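# Mount the loose gear on the gearbox's empty pin

## Task

Place the loose gear on the gearbox's vacant pin so its teeth mesh between those of the centre gear and the outer ring, and it ends up lying flat and as low as the other two gears. At no point may it drop more than about a finger's width, or be released from higher than the tops of the pins the gears sit on. Once it is above its pin, open the gripper only after the pin has gone into the gear's hole and the gear's teeth line up with the ring's. Finally, with nothing in the gripper, move the hand away so it is at least 11 cm from the gears.

## Robot and tools

Robot: one six-joint arm (wxai_follower) with a two-finger parallel gripper. The joints, in column order, are waist, shoulder, elbow, wrist pitch, wrist yaw, wrist roll; a seventh number sets the gripper. The fingers point along the gripper's +x axis and close along its y axis. The reported hand point (link pinch) lies between the finger pads, about 3 to 4 cm behind the fingertips.

Scene frame: origin on the table top right under the arm's base, +z up, +y to the left when facing along +x. The base itself may be slightly tilted against the table. Positions are in metres, orientation as a wxyz quaternion, velocities in m/s and rad/s. The printed hand position can be inaccurate, more so when the arm is stretched out.

execute_actions takes "actions", a list holding one item or nothing, plus optional "pictures" (true/false; images come by default). An empty list moves nothing and just reports the state. A move item is {"rows": [[...], ...], "steps": n}: 1 to 15 rows, n from 1 to 15 (default 15), each step lasting 1/30 s; row k is used on step k and the final row is reused for any leftover steps. A wait item is {"steps": n} with no rows, n up to 300; it returns once n steps have passed since the previous result, and your reply time is counted inside that. A rejected call sends nothing to the robot.

Each row is one list of 7 plain numbers for the single arm: six absolute joint target angles in radians (the same values Joint positions prints, not offsets from the current pose), then the gripper opening. Stated joint ranges: waist -3.054 to 3.054, shoulder 0.000 to 3.142, elbow 0.000 to 2.356, wrist pitch -1.571 to 1.571, wrist yaw -1.571 to 1.571, wrist roll -3.142 to 3.142. A row is refused if a target exceeds a range end by over 0.010 rad and is also beyond that joint's last reported angle. True ends may sit up to 0.010 rad either side; a target past the true end is clipped to it, and the result may then say "joint sent to its limit" (possibly about an earlier, still-running action). Missing that line does not prove there is room left.

Gripper opening: a scale from -1 to 1, +1 fully open (0.088 m between pads). Empty fingers touch near -0.80; values below that change nothing. Closing from fully open needs at least about 0.5 s. grip_measured reports the actual opening on this same scale. To keep hold of something, keep commanding a value clearly under grip_measured; the bigger the gap, the firmer the squeeze. Readings may be off by about 1 mm, consistently. Each pad pushes up to about 34 N; slamming shut can press harder and may even force the fingers open.

Motion limits: each joint's sent target stays within a fixed lead of its measured angle per step (0.211 rad for waist, shoulder, elbow; 0.213 wrist pitch; 0.267 wrist yaw; 0.228 wrist roll), and if targets would move the hand more than 70 mm from where it is, all are pulled back proportionally. So long moves take several calls. Friction may stop a joint short, particularly at long reach, and tiny changes may not register; read Joint positions after every move. Between calls the arm keeps heading toward the last row sent until it has nearly stopped or a step is HELD; after that only a new action pushes it further. Fingers still in motion finish their travel.

Result lines: the state line (hand pose and velocities); Joint positions and Joint velocities (six joints in rad and rad/s, then pad gap in m and m/s); grip_measured; HELD marks steps where your row was partly or wholly not sent; "joint command not followed" means the clearance check altered or blocked targets (mounting blocks and posts count as part of the arm). Load limits in N m: waist 18.2, shoulder 22.5, elbow 22.4, wrist pitch 5.92, wrist yaw 5.9, wrist roll 5.54, with a carried object's weight included. Reaching one triggers a torque fault: the arm halts for 10 s and drops the rest of the call. Holding loads heats motors, even while you think; a MOTOR HOT warning appears from 50 °C, and at 95 °C an OVER-TEMPERATURE FAULT holds the arm until it cools, and if it does not cool in time power is cut and the arm goes limp.

zoom_image: "camera" is one of cam_head_left, cam_head_right, cam_high, cam_low, cam_wrist (each image 896x504); "region" is [x0, y0, x1, y1] in pixels from the top-left, at most 504 by 504. It gives a closer look at that camera's latest image. show_instructions (no arguments) displays the scene's reference pages. read_manual (optional "section", only "licences") returns the URDF licence texts. finished_scene takes "scene", the number of the current scene, ends it irreversibly and reports whether the task succeeded; replying without any tool call also ends things.

Cautions: loose objects may get nudged briefly by outside pushes. Do not let anything leave the table. Avoid dropping the gear, letting it slip, slamming into things or pushing hard on the gearbox; lower gently, align teeth and hole before opening, and close the gripper smoothly.

Each tool is called after "Request:" as a command line: name --argument value for each argument, lists and objects as JSON in quotes; but a table of rows of numbers goes row by row, as --pt "numbers of a row", without its own name.

Reference images:

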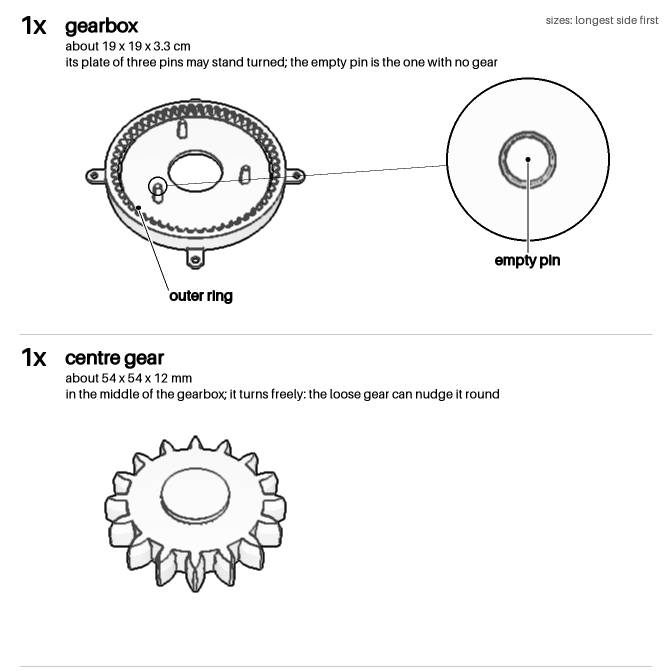

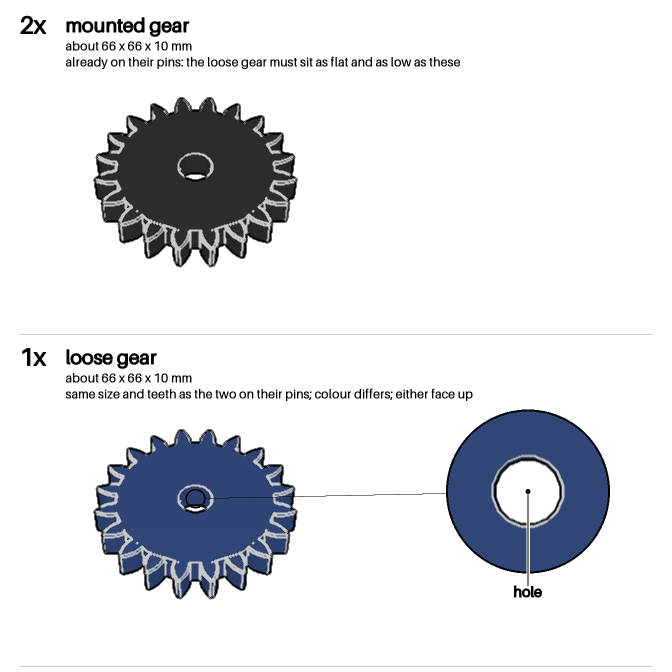

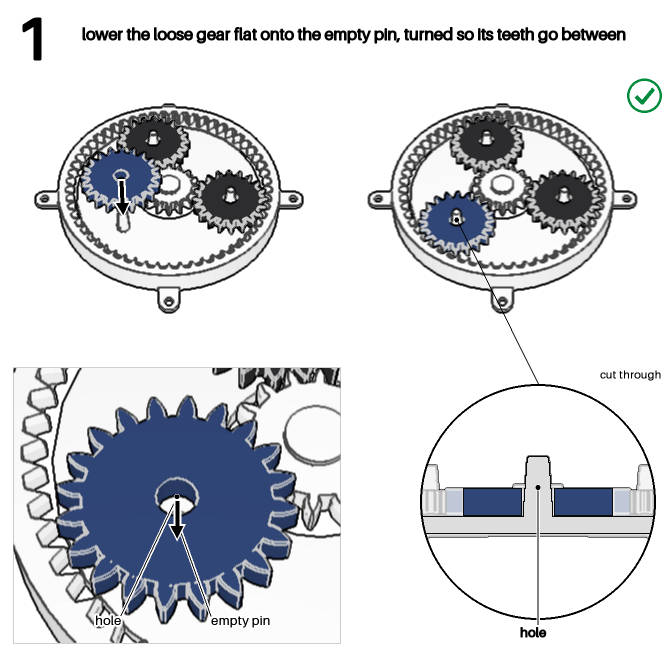

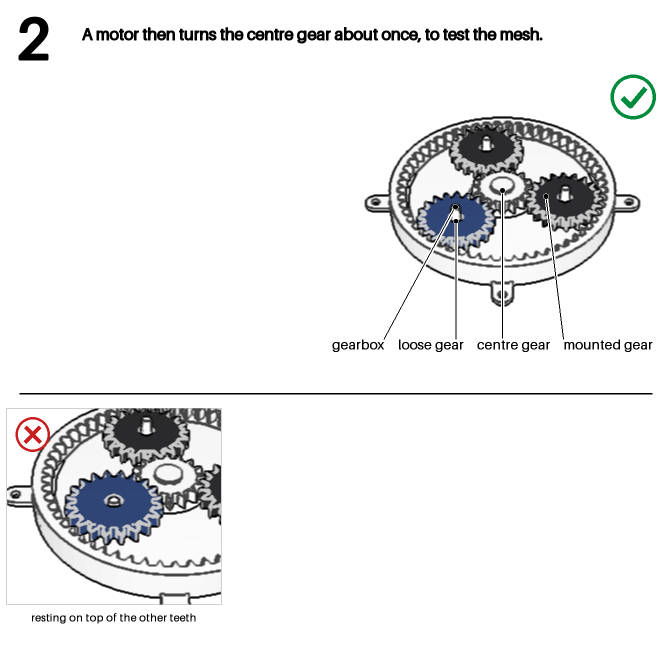

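## Session

Request:
execute_actions --actions '[]'

Scene clock: 0.00 s of 4147.00 s.
end_effector_position=(+0.3227, +0.1928, +0.4292) grip_measured=+0.821 end_effector_quat_wxyz=(+0.935, -0.352, -0.028, -0.033) end_effector_velocity=(-0.000, -0.001, -0.002) end_effector_angular_velocity=(-0.036, +0.010, -0.004)
Joint positions: [-0.007  0.862  0.667  0.242 -0.003  0.01   0.079]
Joint velocities: [-0.002 -0.002 -0.002 -0.007 -0.007 -0.037 -0.   ]
Heat: hottest shoulder 30 °C (+0.0 °C/min).

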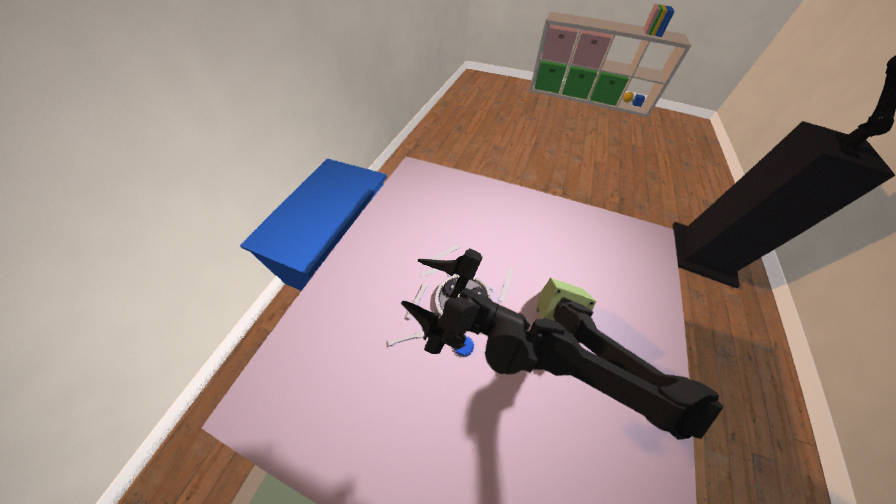

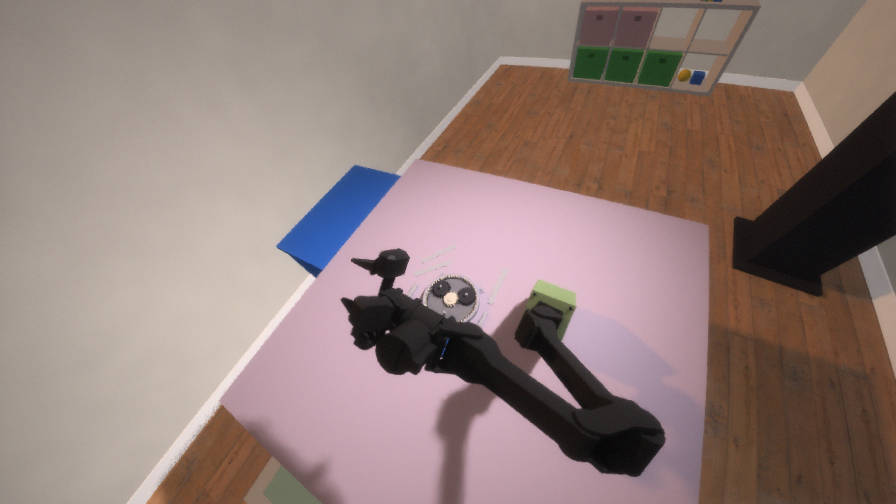

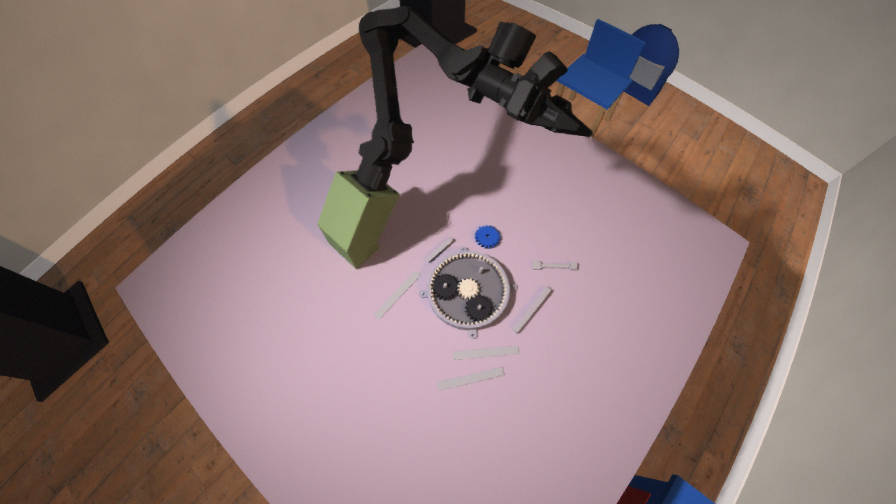

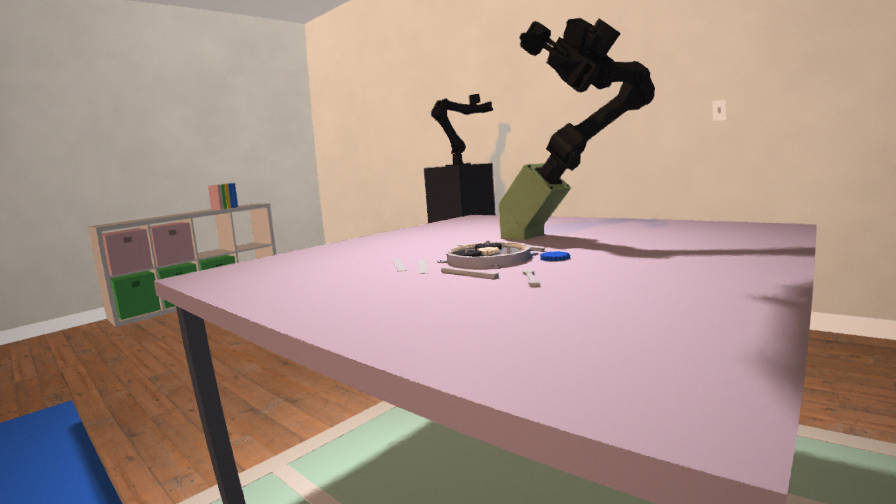

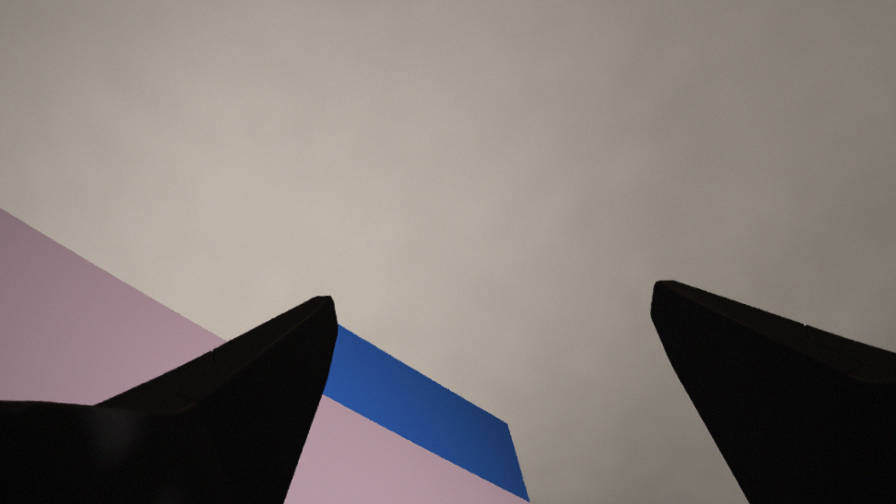

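Request:
execute_actions --actions '[{"rows":[[-0.464,1.75,0.795,-1.032,-0.617,0,1]],"steps":15}]' --pictures false

Request:
execute_actions --actions '[{"rows":[[-0.464,1.75,0.795,-1.032,-0.617,0,1]],"steps":15}]' --pictures false

Request:
execute_actions --actions '[{"steps":20}]'

Scene clock: 34.20 s of 4147.00 s.
end_effector_position=(+0.3179, -0.0025, +0.2973) grip_measured=+0.981 end_effector_quat_wxyz=(+0.901, -0.069, +0.408, -0.131) end_effector_velocity=(-0.219, -0.266, -0.438) end_effector_angular_velocity=(+1.559, +1.621, -1.517)
Joint positions: [-0.436  1.44   0.783 -0.368 -0.574  0.005  0.087]
Joint velocities: [-0.198  1.346  0.027 -1.385 -0.315 -0.007  0.001]
Heat: hottest elbow 32 °C (+3.5 °C/min).
Steps of this call (steps 1 to 190: nothing new was sent; then 27.37 s passed at rest; steps 191 to 205: all 15 steps of this action). Readings (joint positions):
191: [-0.027 0.880 0.681 0.210 -0.051 0.010]
192: [-0.071 0.914 0.711 0.168 -0.114 0.009]
194: [-0.157 0.998 0.753 0.088 -0.211 0.008]
198: [-0.301 1.148 0.765 -0.067 -0.398 0.006]
205: the state above

Scene clock: 34.70 s of 4147.00 s.
end_effector_position=(+0.2050, -0.0045, +0.1991) grip_measured=+0.984 end_effector_quat_wxyz=(+0.683, +0.221, +0.656, -0.232) end_effector_velocity=(-0.063, +0.045, -0.007) end_effector_angular_velocity=(+0.240, +0.257, -0.239)
Joint positions: [-0.459  1.737  0.784 -0.982 -0.613  0.004  0.087]
Joint velocities: [-0.012  0.032 -0.002 -0.403 -0.022 -0.022 -0.   ]
Heat: hottest elbow 32 °C (+3.5 °C/min).
Steps of this call (steps 1 to 15: all 15 steps of this action). Readings (joint positions):
1: [-0.442 1.485 0.784 -0.415 -0.583 0.005]
2: [-0.447 1.532 0.784 -0.462 -0.590 0.005]
4: [-0.452 1.621 0.784 -0.556 -0.599 0.004]
8: [-0.457 1.714 0.784 -0.748 -0.607 0.004]
15: the state above

Scene clock: 35.37 s of 4147.00 s.
end_effector_position=(+0.1977, +0.0008, +0.1985) grip_measured=+0.984 end_effector_quat_wxyz=(+0.665, +0.236, +0.667, -0.237) end_effector_velocity=(-0.003, +0.003, +0.000) end_effector_angular_velocity=(+0.017, +0.008, +0.007)
Joint positions: [-0.46   1.742  0.785 -1.03  -0.614  0.004  0.087]
Joint velocities: [-0.002 -0.002 -0.002 -0.022 -0.007 -0.022 -0.   ]
Heat: hottest elbow 32 °C (+3.4 °C/min).
Steps of this call (steps 1 to 20: the robot went on to your last target). Readings (joint positions):
1: [-0.459 1.738 0.784 -0.994 -0.613 0.004]
2: [-0.459 1.739 0.784 -1.003 -0.613 0.004]
4: [-0.459 1.740 0.784 -1.014 -0.613 0.004]
8: [-0.459 1.741 0.785 -1.025 -0.613 0.004]
20: the state above

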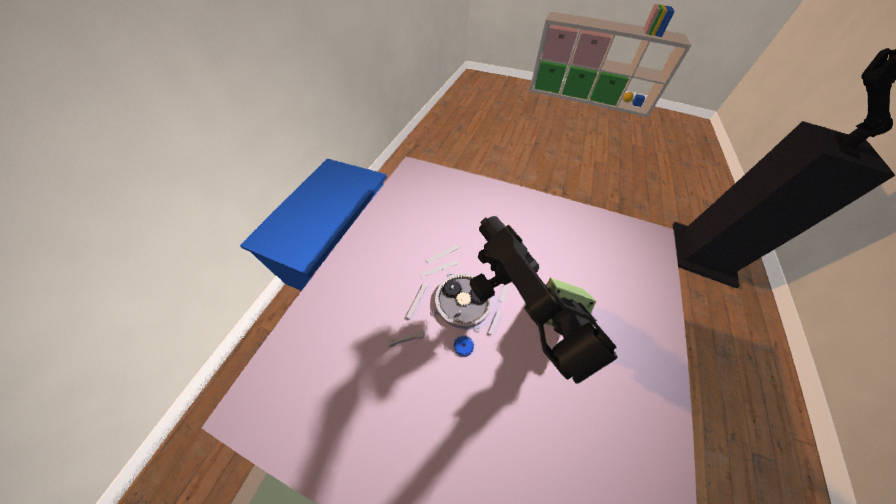

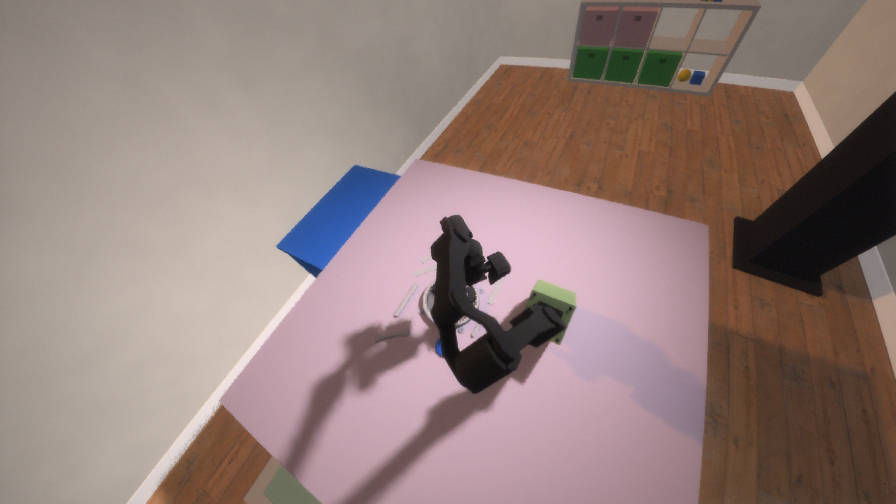

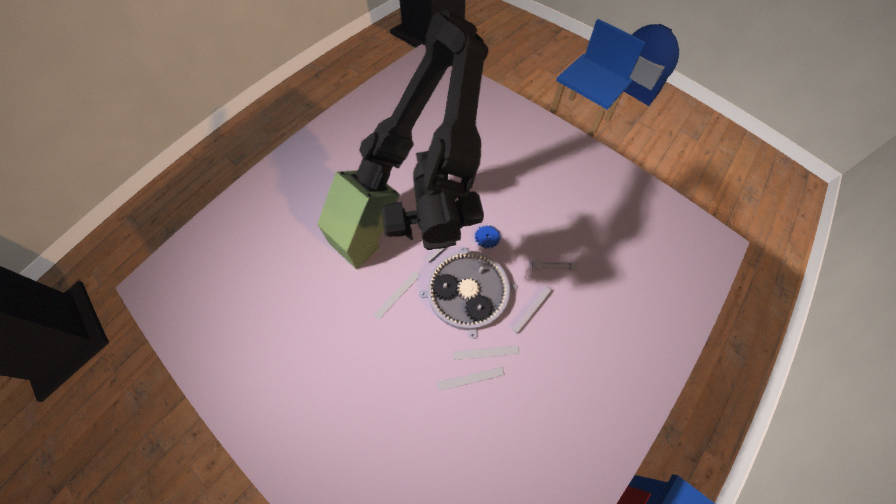

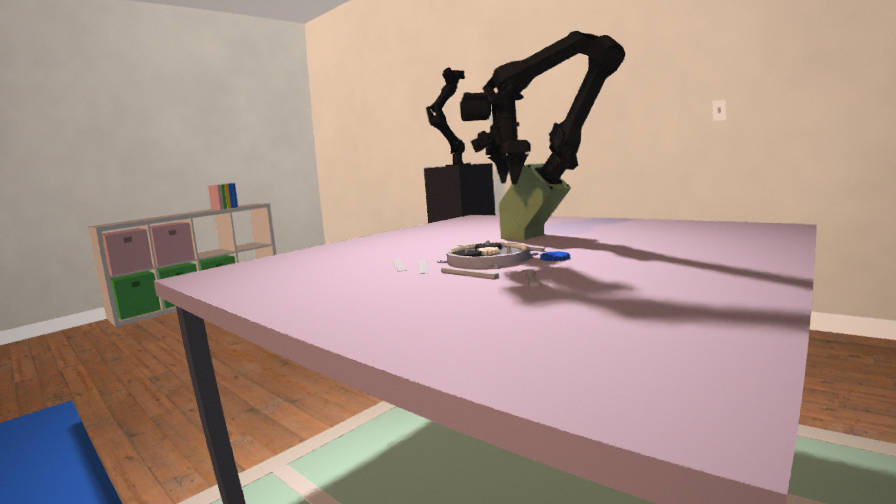

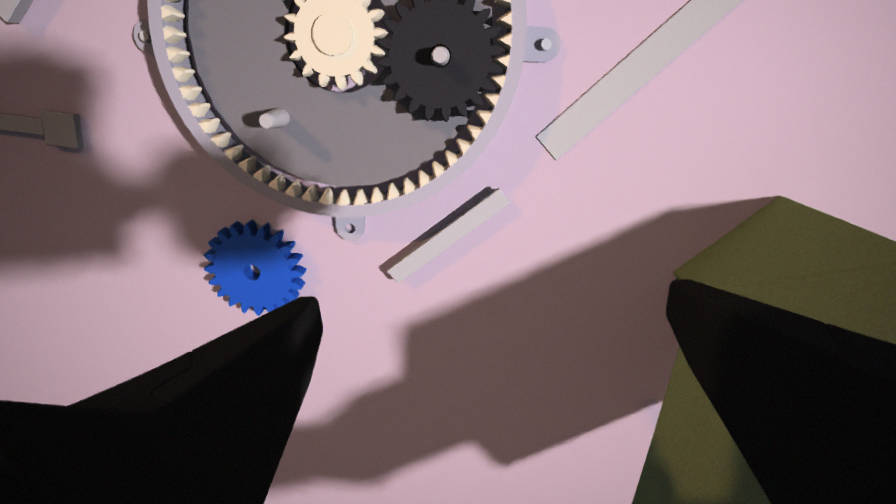

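Request:
execute_actions --actions '[{"rows":[[0.229,1.567,0.774,-0.624,-0.715,0.75,1]],"steps":15}]' --pictures false

Request:
execute_actions --actions '[{"rows":[[0.229,1.567,0.774,-0.624,-0.715,0.75,1]],"steps":15}]' --pictures false

Request:
execute_actions --actions '[{"steps":15}]'

Scene clock: 58.70 s of 4147.00 s.
end_effector_position=(+0.2500, +0.1233, +0.1274) grip_measured=+0.984 end_effector_quat_wxyz=(+0.690, +0.186, +0.674, -0.185) end_effector_velocity=(-0.054, +0.120, -0.094) end_effector_angular_velocity=(+0.057, +0.309, -0.088)
Joint positions: [ 0.171  1.581  0.777 -0.638 -0.713  0.675  0.087]
Joint velocities: [ 0.593 -0.017  0.002  0.095 -0.022  0.608  0.   ]
Heat: hottest elbow 33 °C (+3.1 °C/min).
Steps of this call (steps 1 to 15: the robot went on to your last target; steps 16 to 210: nothing new was sent; then 15.83 s passed at rest; steps 211 to 225: all 15 steps of this action). Readings (joint positions):
211: [-0.446 1.727 0.783 -1.002 -0.621 0.041]
212: [-0.403 1.702 0.776 -0.949 -0.639 0.092]
214: [-0.304 1.643 0.776 -0.850 -0.677 0.190]
218: [-0.116 1.593 0.777 -0.703 -0.700 0.388]
225: the state above

Scene clock: 59.20 s of 4147.00 s.
end_effector_position=(+0.2451, +0.1344, +0.1189) grip_measured=+0.984 end_effector_quat_wxyz=(+0.680, +0.191, +0.681, -0.193) end_effector_velocity=(-0.001, +0.004, +0.000) end_effector_angular_velocity=(+0.008, +0.004, +0.014)
Joint positions: [ 0.226  1.579  0.777 -0.626 -0.713  0.744  0.087]
Joint velocities: [ 0.007 -0.007  0.002 -0.007 -0.007 -0.007  0.   ]
Heat: hottest elbow 33 °C (+3.0 °C/min).
Steps of this call (steps 1 to 15: all 15 steps of this action). Readings (joint positions):
1: [0.187 1.581 0.777 -0.635 -0.713 0.692]
2: [0.198 1.580 0.777 -0.632 -0.713 0.705]
4: [0.210 1.580 0.777 -0.630 -0.713 0.722]
8: [0.221 1.579 0.777 -0.627 -0.713 0.738]
15: the state above

Scene clock: 59.70 s of 4147.00 s.
end_effector_position=(+0.2451, +0.1345, +0.1187) grip_measured=+0.984 end_effector_quat_wxyz=(+0.679, +0.192, +0.681, -0.193) end_effector_velocity=(-0.001, -0.001, +0.001) end_effector_angular_velocity=(+0.006, +0.002, -0.003)
Joint positions: [ 0.227  1.579  0.777 -0.625 -0.713  0.746  0.087]
Joint velocities: [-0.007 -0.002 -0.002 -0.007 -0.007 -0.007 -0.   ]
Heat: hottest elbow 33 °C (+3.0 °C/min).
Steps of this call (steps 1 to 15: the robot went on to your last target). Readings (joint positions):
1: [0.226 1.579 0.777 -0.626 -0.713 0.745]
2: [0.227 1.579 0.777 -0.626 -0.713 0.745]
4: [0.227 1.579 0.777 -0.625 -0.713 0.746]
8: [0.227 1.579 0.777 -0.625 -0.713 0.746]
15: the state above
The arm was judged still, so your last target was given up. Only a new action makes it travel on or press farther. Fingers that are still opening or closing keep moving.

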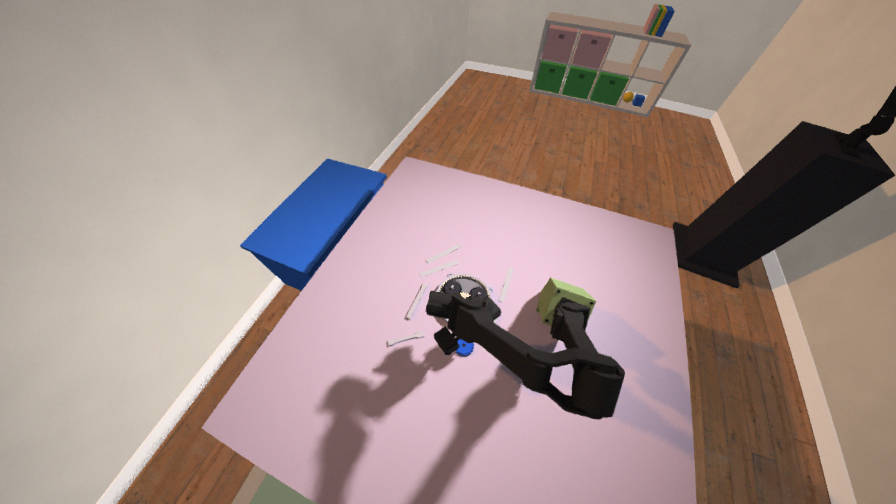

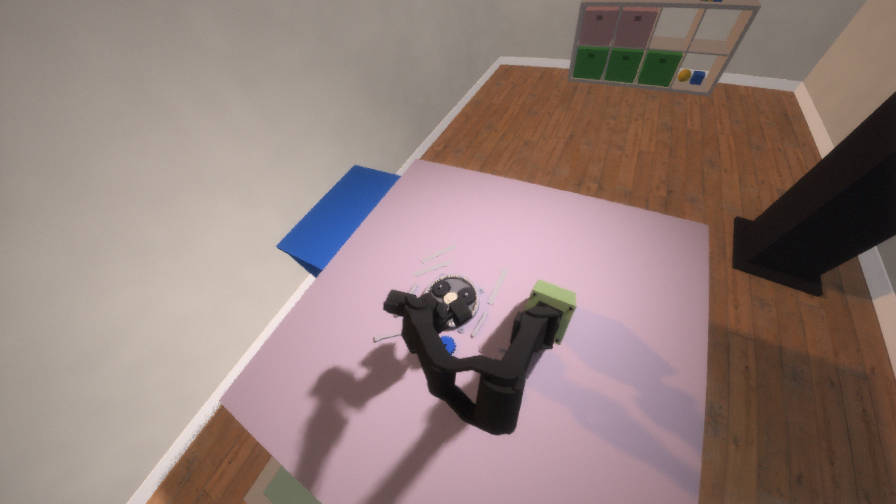

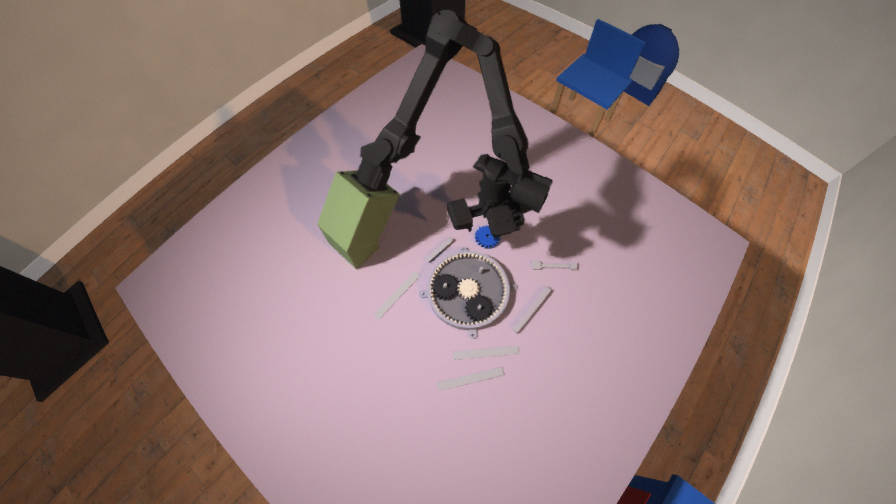

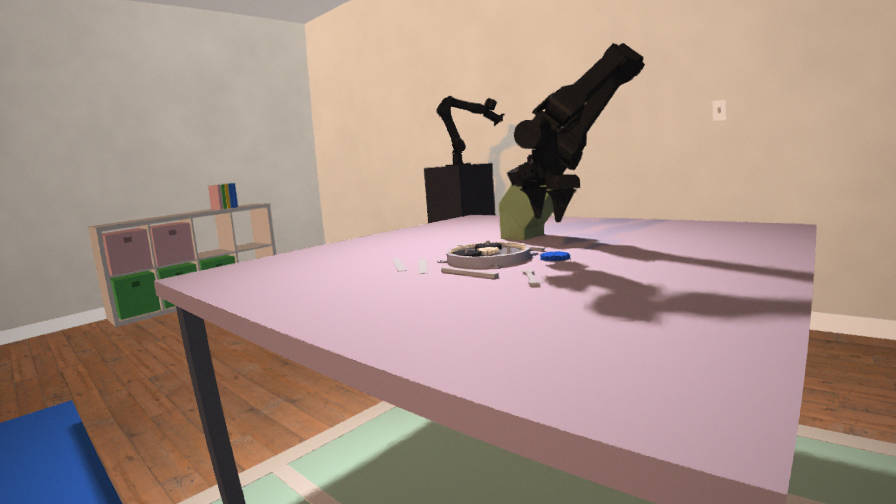

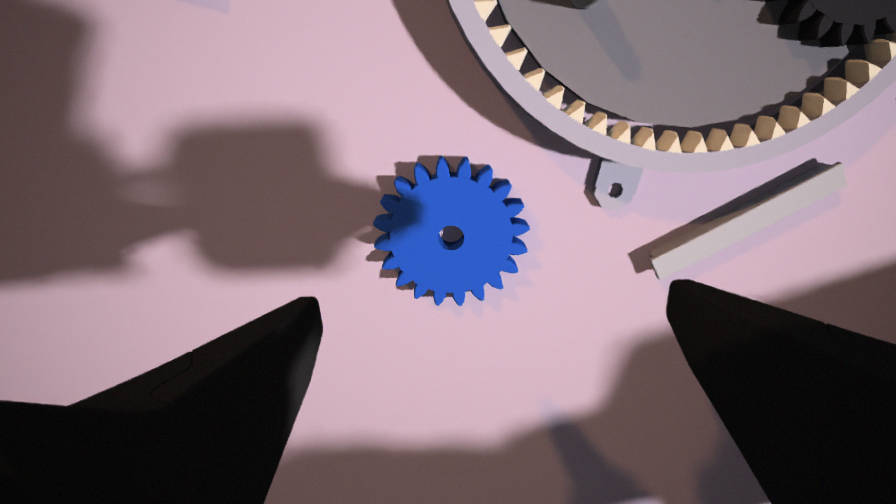

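Request:
execute_actions --actions '[{"rows":[[0.378,1.66,0.712,-0.34,-0.683,1.62,1]],"steps":15}]' --pictures false

Request:
execute_actions --actions '[{"rows":[[0.378,1.66,0.712,-0.34,-0.683,1.62,1]],"steps":15}]'

Scene clock: 70.23 s of 4147.00 s.
end_effector_position=(+0.2486, +0.1481, +0.0751) grip_measured=+0.984 end_effector_quat_wxyz=(+0.610, +0.368, +0.604, -0.357) end_effector_velocity=(-0.005, -0.003, -0.007) end_effector_angular_velocity=(+0.010, +0.025, -1.171)
Joint positions: [ 0.374  1.648  0.719 -0.348 -0.687  1.477  0.087]
Joint velocities: [ 0.017  0.012 -0.017  0.022  0.007  1.179 -0.   ]
Heat: hottest shoulder 32 °C (+1.0 °C/min).
Steps of this call (steps 1 to 190: nothing new was sent; then 3.70 s passed at rest; steps 191 to 205: all 15 steps of this action). Readings (joint positions):
191: [0.237 1.582 0.769 -0.593 -0.708 0.785]
192: [0.266 1.591 0.760 -0.537 -0.703 0.836]
194: [0.322 1.618 0.744 -0.458 -0.699 0.935]
198: [0.364 1.643 0.723 -0.382 -0.691 1.135]
205: the state above

Scene clock: 70.73 s of 4147.00 s.
end_effector_position=(+0.2486, +0.1482, +0.0743) grip_measured=+0.984 end_effector_quat_wxyz=(+0.584, +0.408, +0.579, -0.396) end_effector_velocity=(-0.001, -0.001, -0.001) end_effector_angular_velocity=(+0.006, +0.003, -0.025)
Joint positions: [ 0.376  1.65   0.718 -0.342 -0.687  1.613  0.087]
Joint velocities: [-0.002  0.002 -0.007  0.007 -0.007  0.022 -0.   ]
Heat: hottest shoulder 32 °C (+1.0 °C/min).
Steps of this call (steps 1 to 15: all 15 steps of this action). Readings (joint positions):
1: [0.374 1.649 0.719 -0.346 -0.687 1.511]
2: [0.375 1.649 0.718 -0.345 -0.687 1.536]
4: [0.375 1.650 0.718 -0.344 -0.687 1.570]
8: [0.375 1.650 0.718 -0.342 -0.687 1.600]
15: the state above

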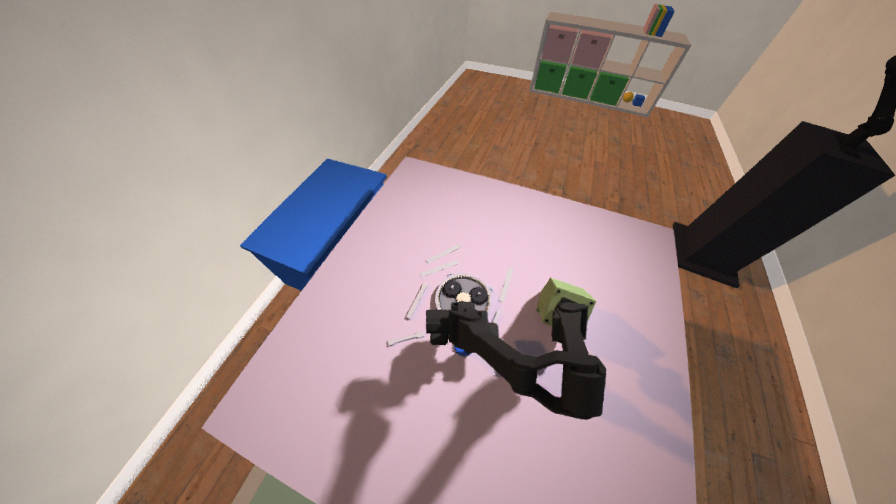

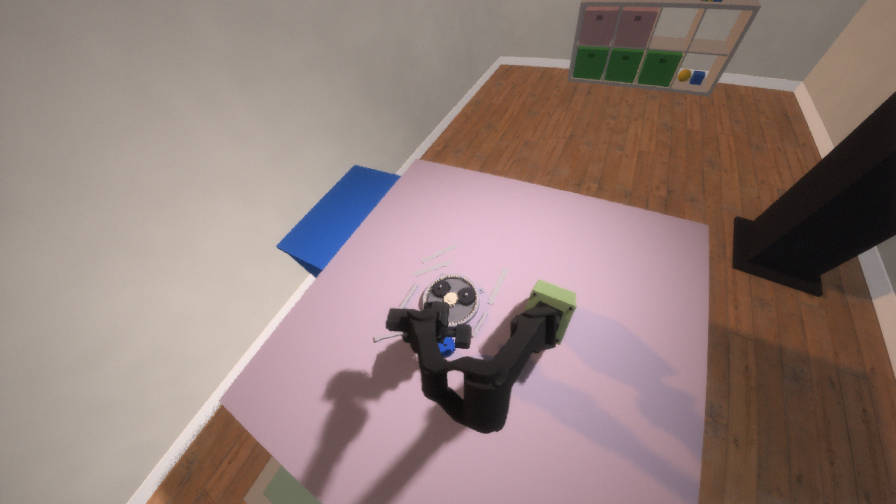

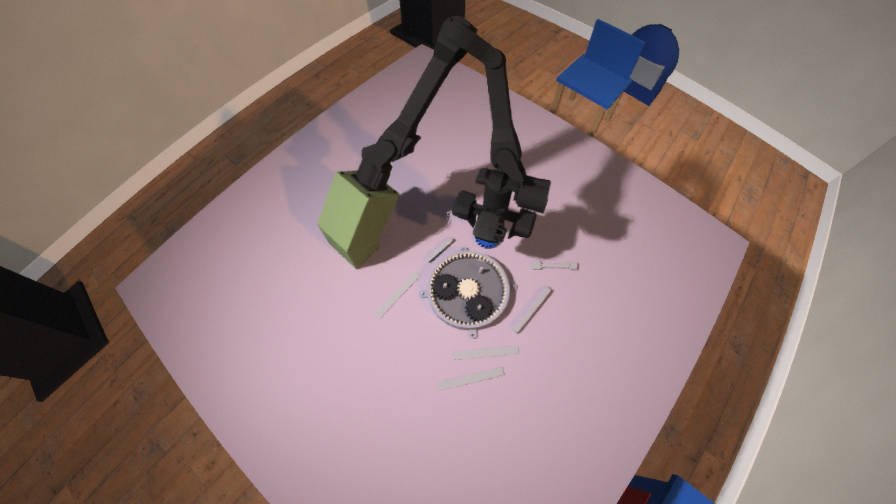

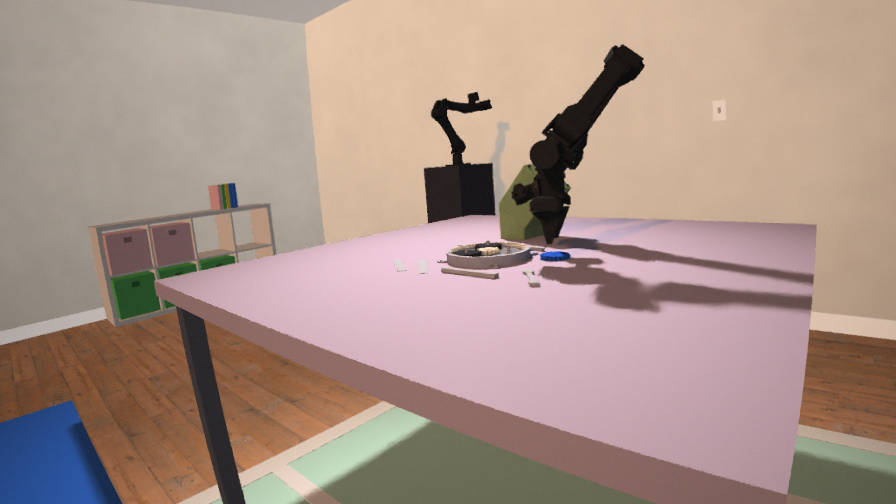

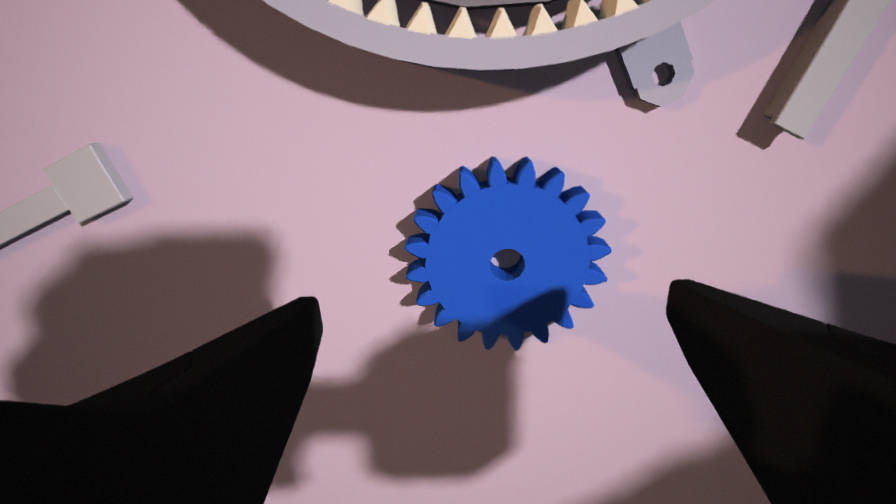

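Request:
execute_actions --actions '[{"rows":[[0.42,1.69,0.69,-0.25,-0.67,1.84,1],[0.42,1.69,0.69,-0.25,-0.67,1.84,1],[0.42,1.69,0.69,-0.25,-0.67,1.84,1],[0.42,1.69,0.69,-0.25,-0.67,1.84,1],[0.42,1.69,0.69,-0.25,-0.67,1.84,1],[0.42,1.69,0.69,-0.25,-0.67,1.84,1],[0.47,1.73,0.662,-0.15,-0.655,1.84,1]],"steps":15}]' --pictures false

Request:
execute_actions --actions '[{"steps":10}]'

Scene clock: 84.87 s of 4147.00 s.
end_effector_position=(+0.2416, +0.1499, +0.0433) grip_measured=+0.984 end_effector_quat_wxyz=(+0.559, +0.440, +0.557, -0.429) end_effector_velocity=(+0.007, +0.003, -0.007) end_effector_angular_velocity=(+0.007, -0.042, +0.020)
Joint positions: [ 0.464  1.718  0.668 -0.163 -0.66   1.832  0.087]
Joint velocities: [ 0.022  0.017 -0.012  0.095  0.022  0.037  0.   ]
Heat: hottest shoulder 32 °C (+0.0 °C/min).
Steps of this call (steps 1 to 15: the robot went on to your last target; steps 16 to 210: nothing new was sent; then 6.63 s passed at rest; steps 211 to 225: all 15 steps of this action). Readings (joint positions):
211: [0.378 1.653 0.715 -0.328 -0.684 1.649]
212: [0.386 1.658 0.711 -0.307 -0.681 1.696]
214: [0.403 1.668 0.706 -0.284 -0.678 1.755]
218: [0.428 1.688 0.688 -0.223 -0.668 1.808]
225: the state above

Scene clock: 85.20 s of 4147.00 s.
end_effector_position=(+0.2421, +0.1505, +0.0423) grip_measured=+0.984 end_effector_quat_wxyz=(+0.560, +0.440, +0.557, -0.427) end_effector_velocity=(-0.001, -0.000, +0.000) end_effector_angular_velocity=(+0.007, +0.000, +0.022)
Joint positions: [ 0.468  1.72   0.667 -0.152 -0.658  1.835  0.087]
Joint velocities: [-0.002 -0.002 -0.007  0.007 -0.007 -0.022 -0.   ]
Heat: hottest shoulder 32 °C (+0.0 °C/min).
Steps of this call (steps 1 to 10: the robot went on to your last target). Readings (joint positions):
1: [0.465 1.718 0.668 -0.160 -0.659 1.833]
2: [0.466 1.718 0.668 -0.158 -0.659 1.834]
4: [0.467 1.719 0.668 -0.155 -0.659 1.834]
8: [0.468 1.719 0.668 -0.153 -0.658 1.835]
10: the state above

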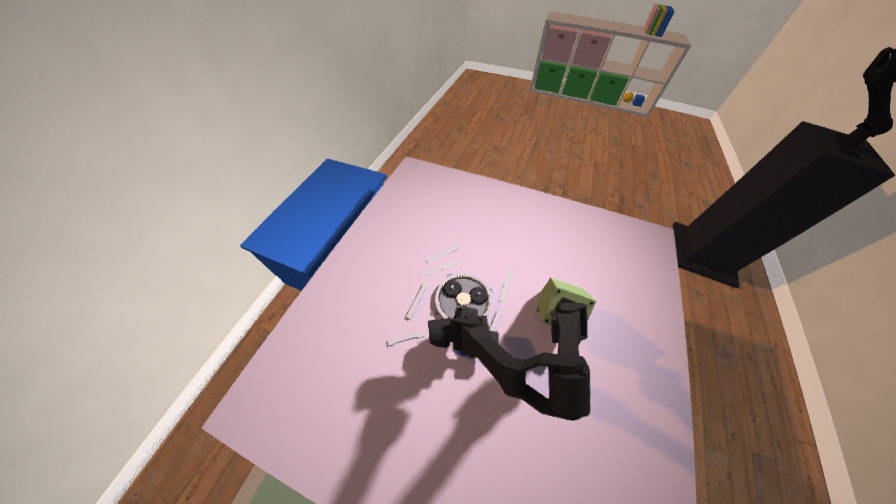

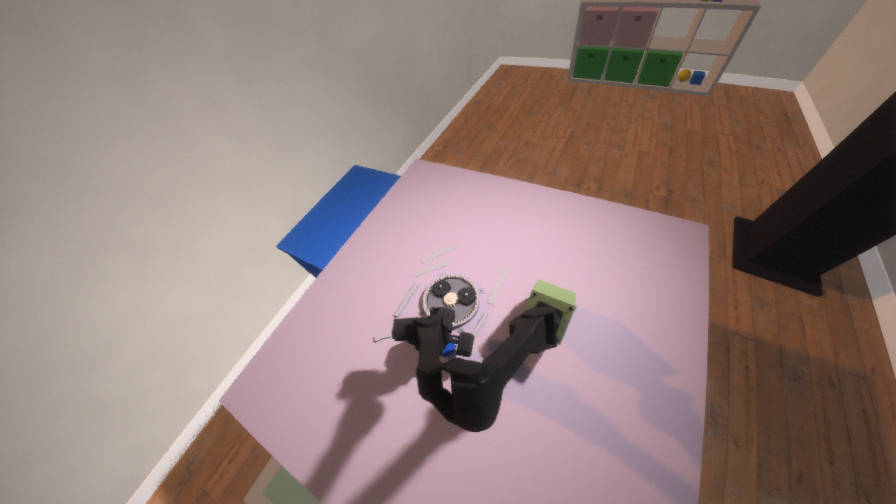

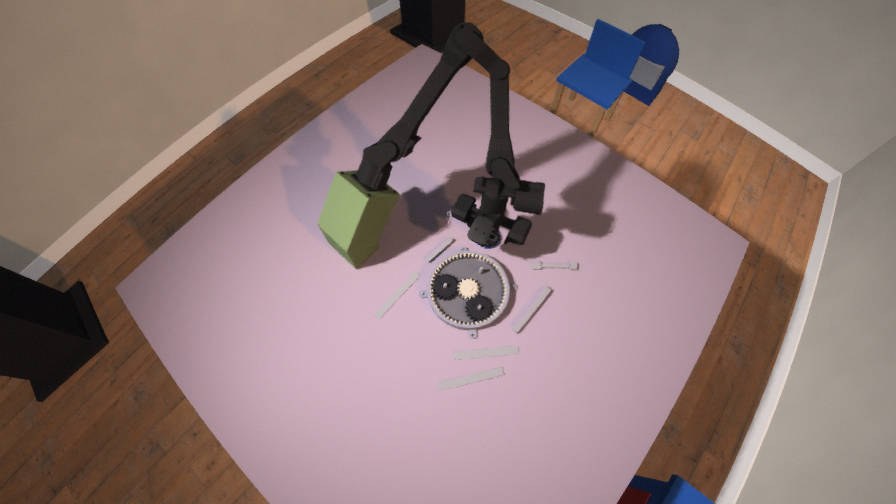

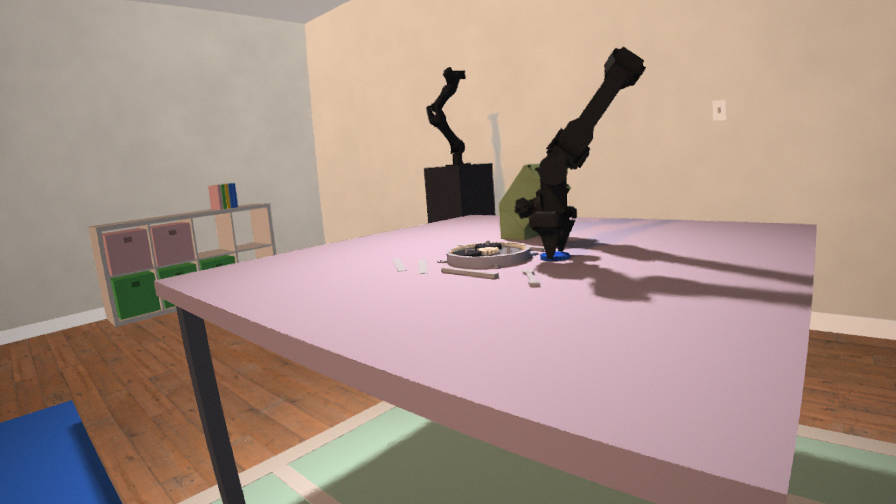

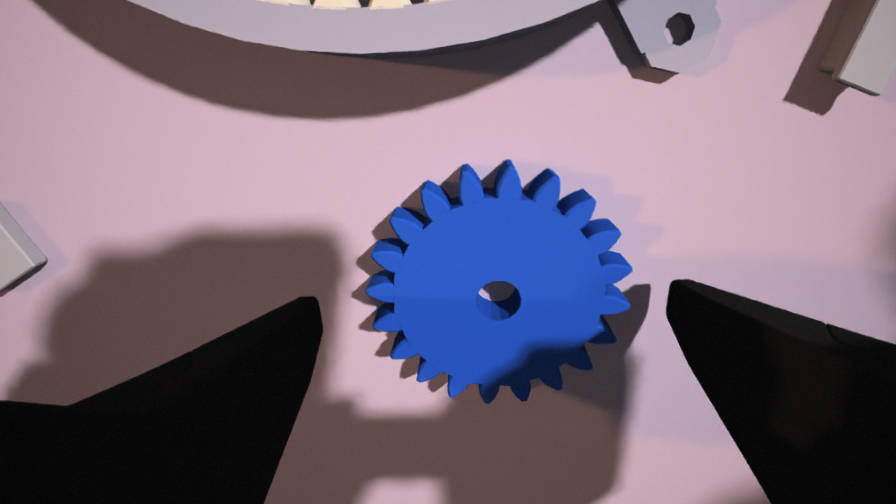

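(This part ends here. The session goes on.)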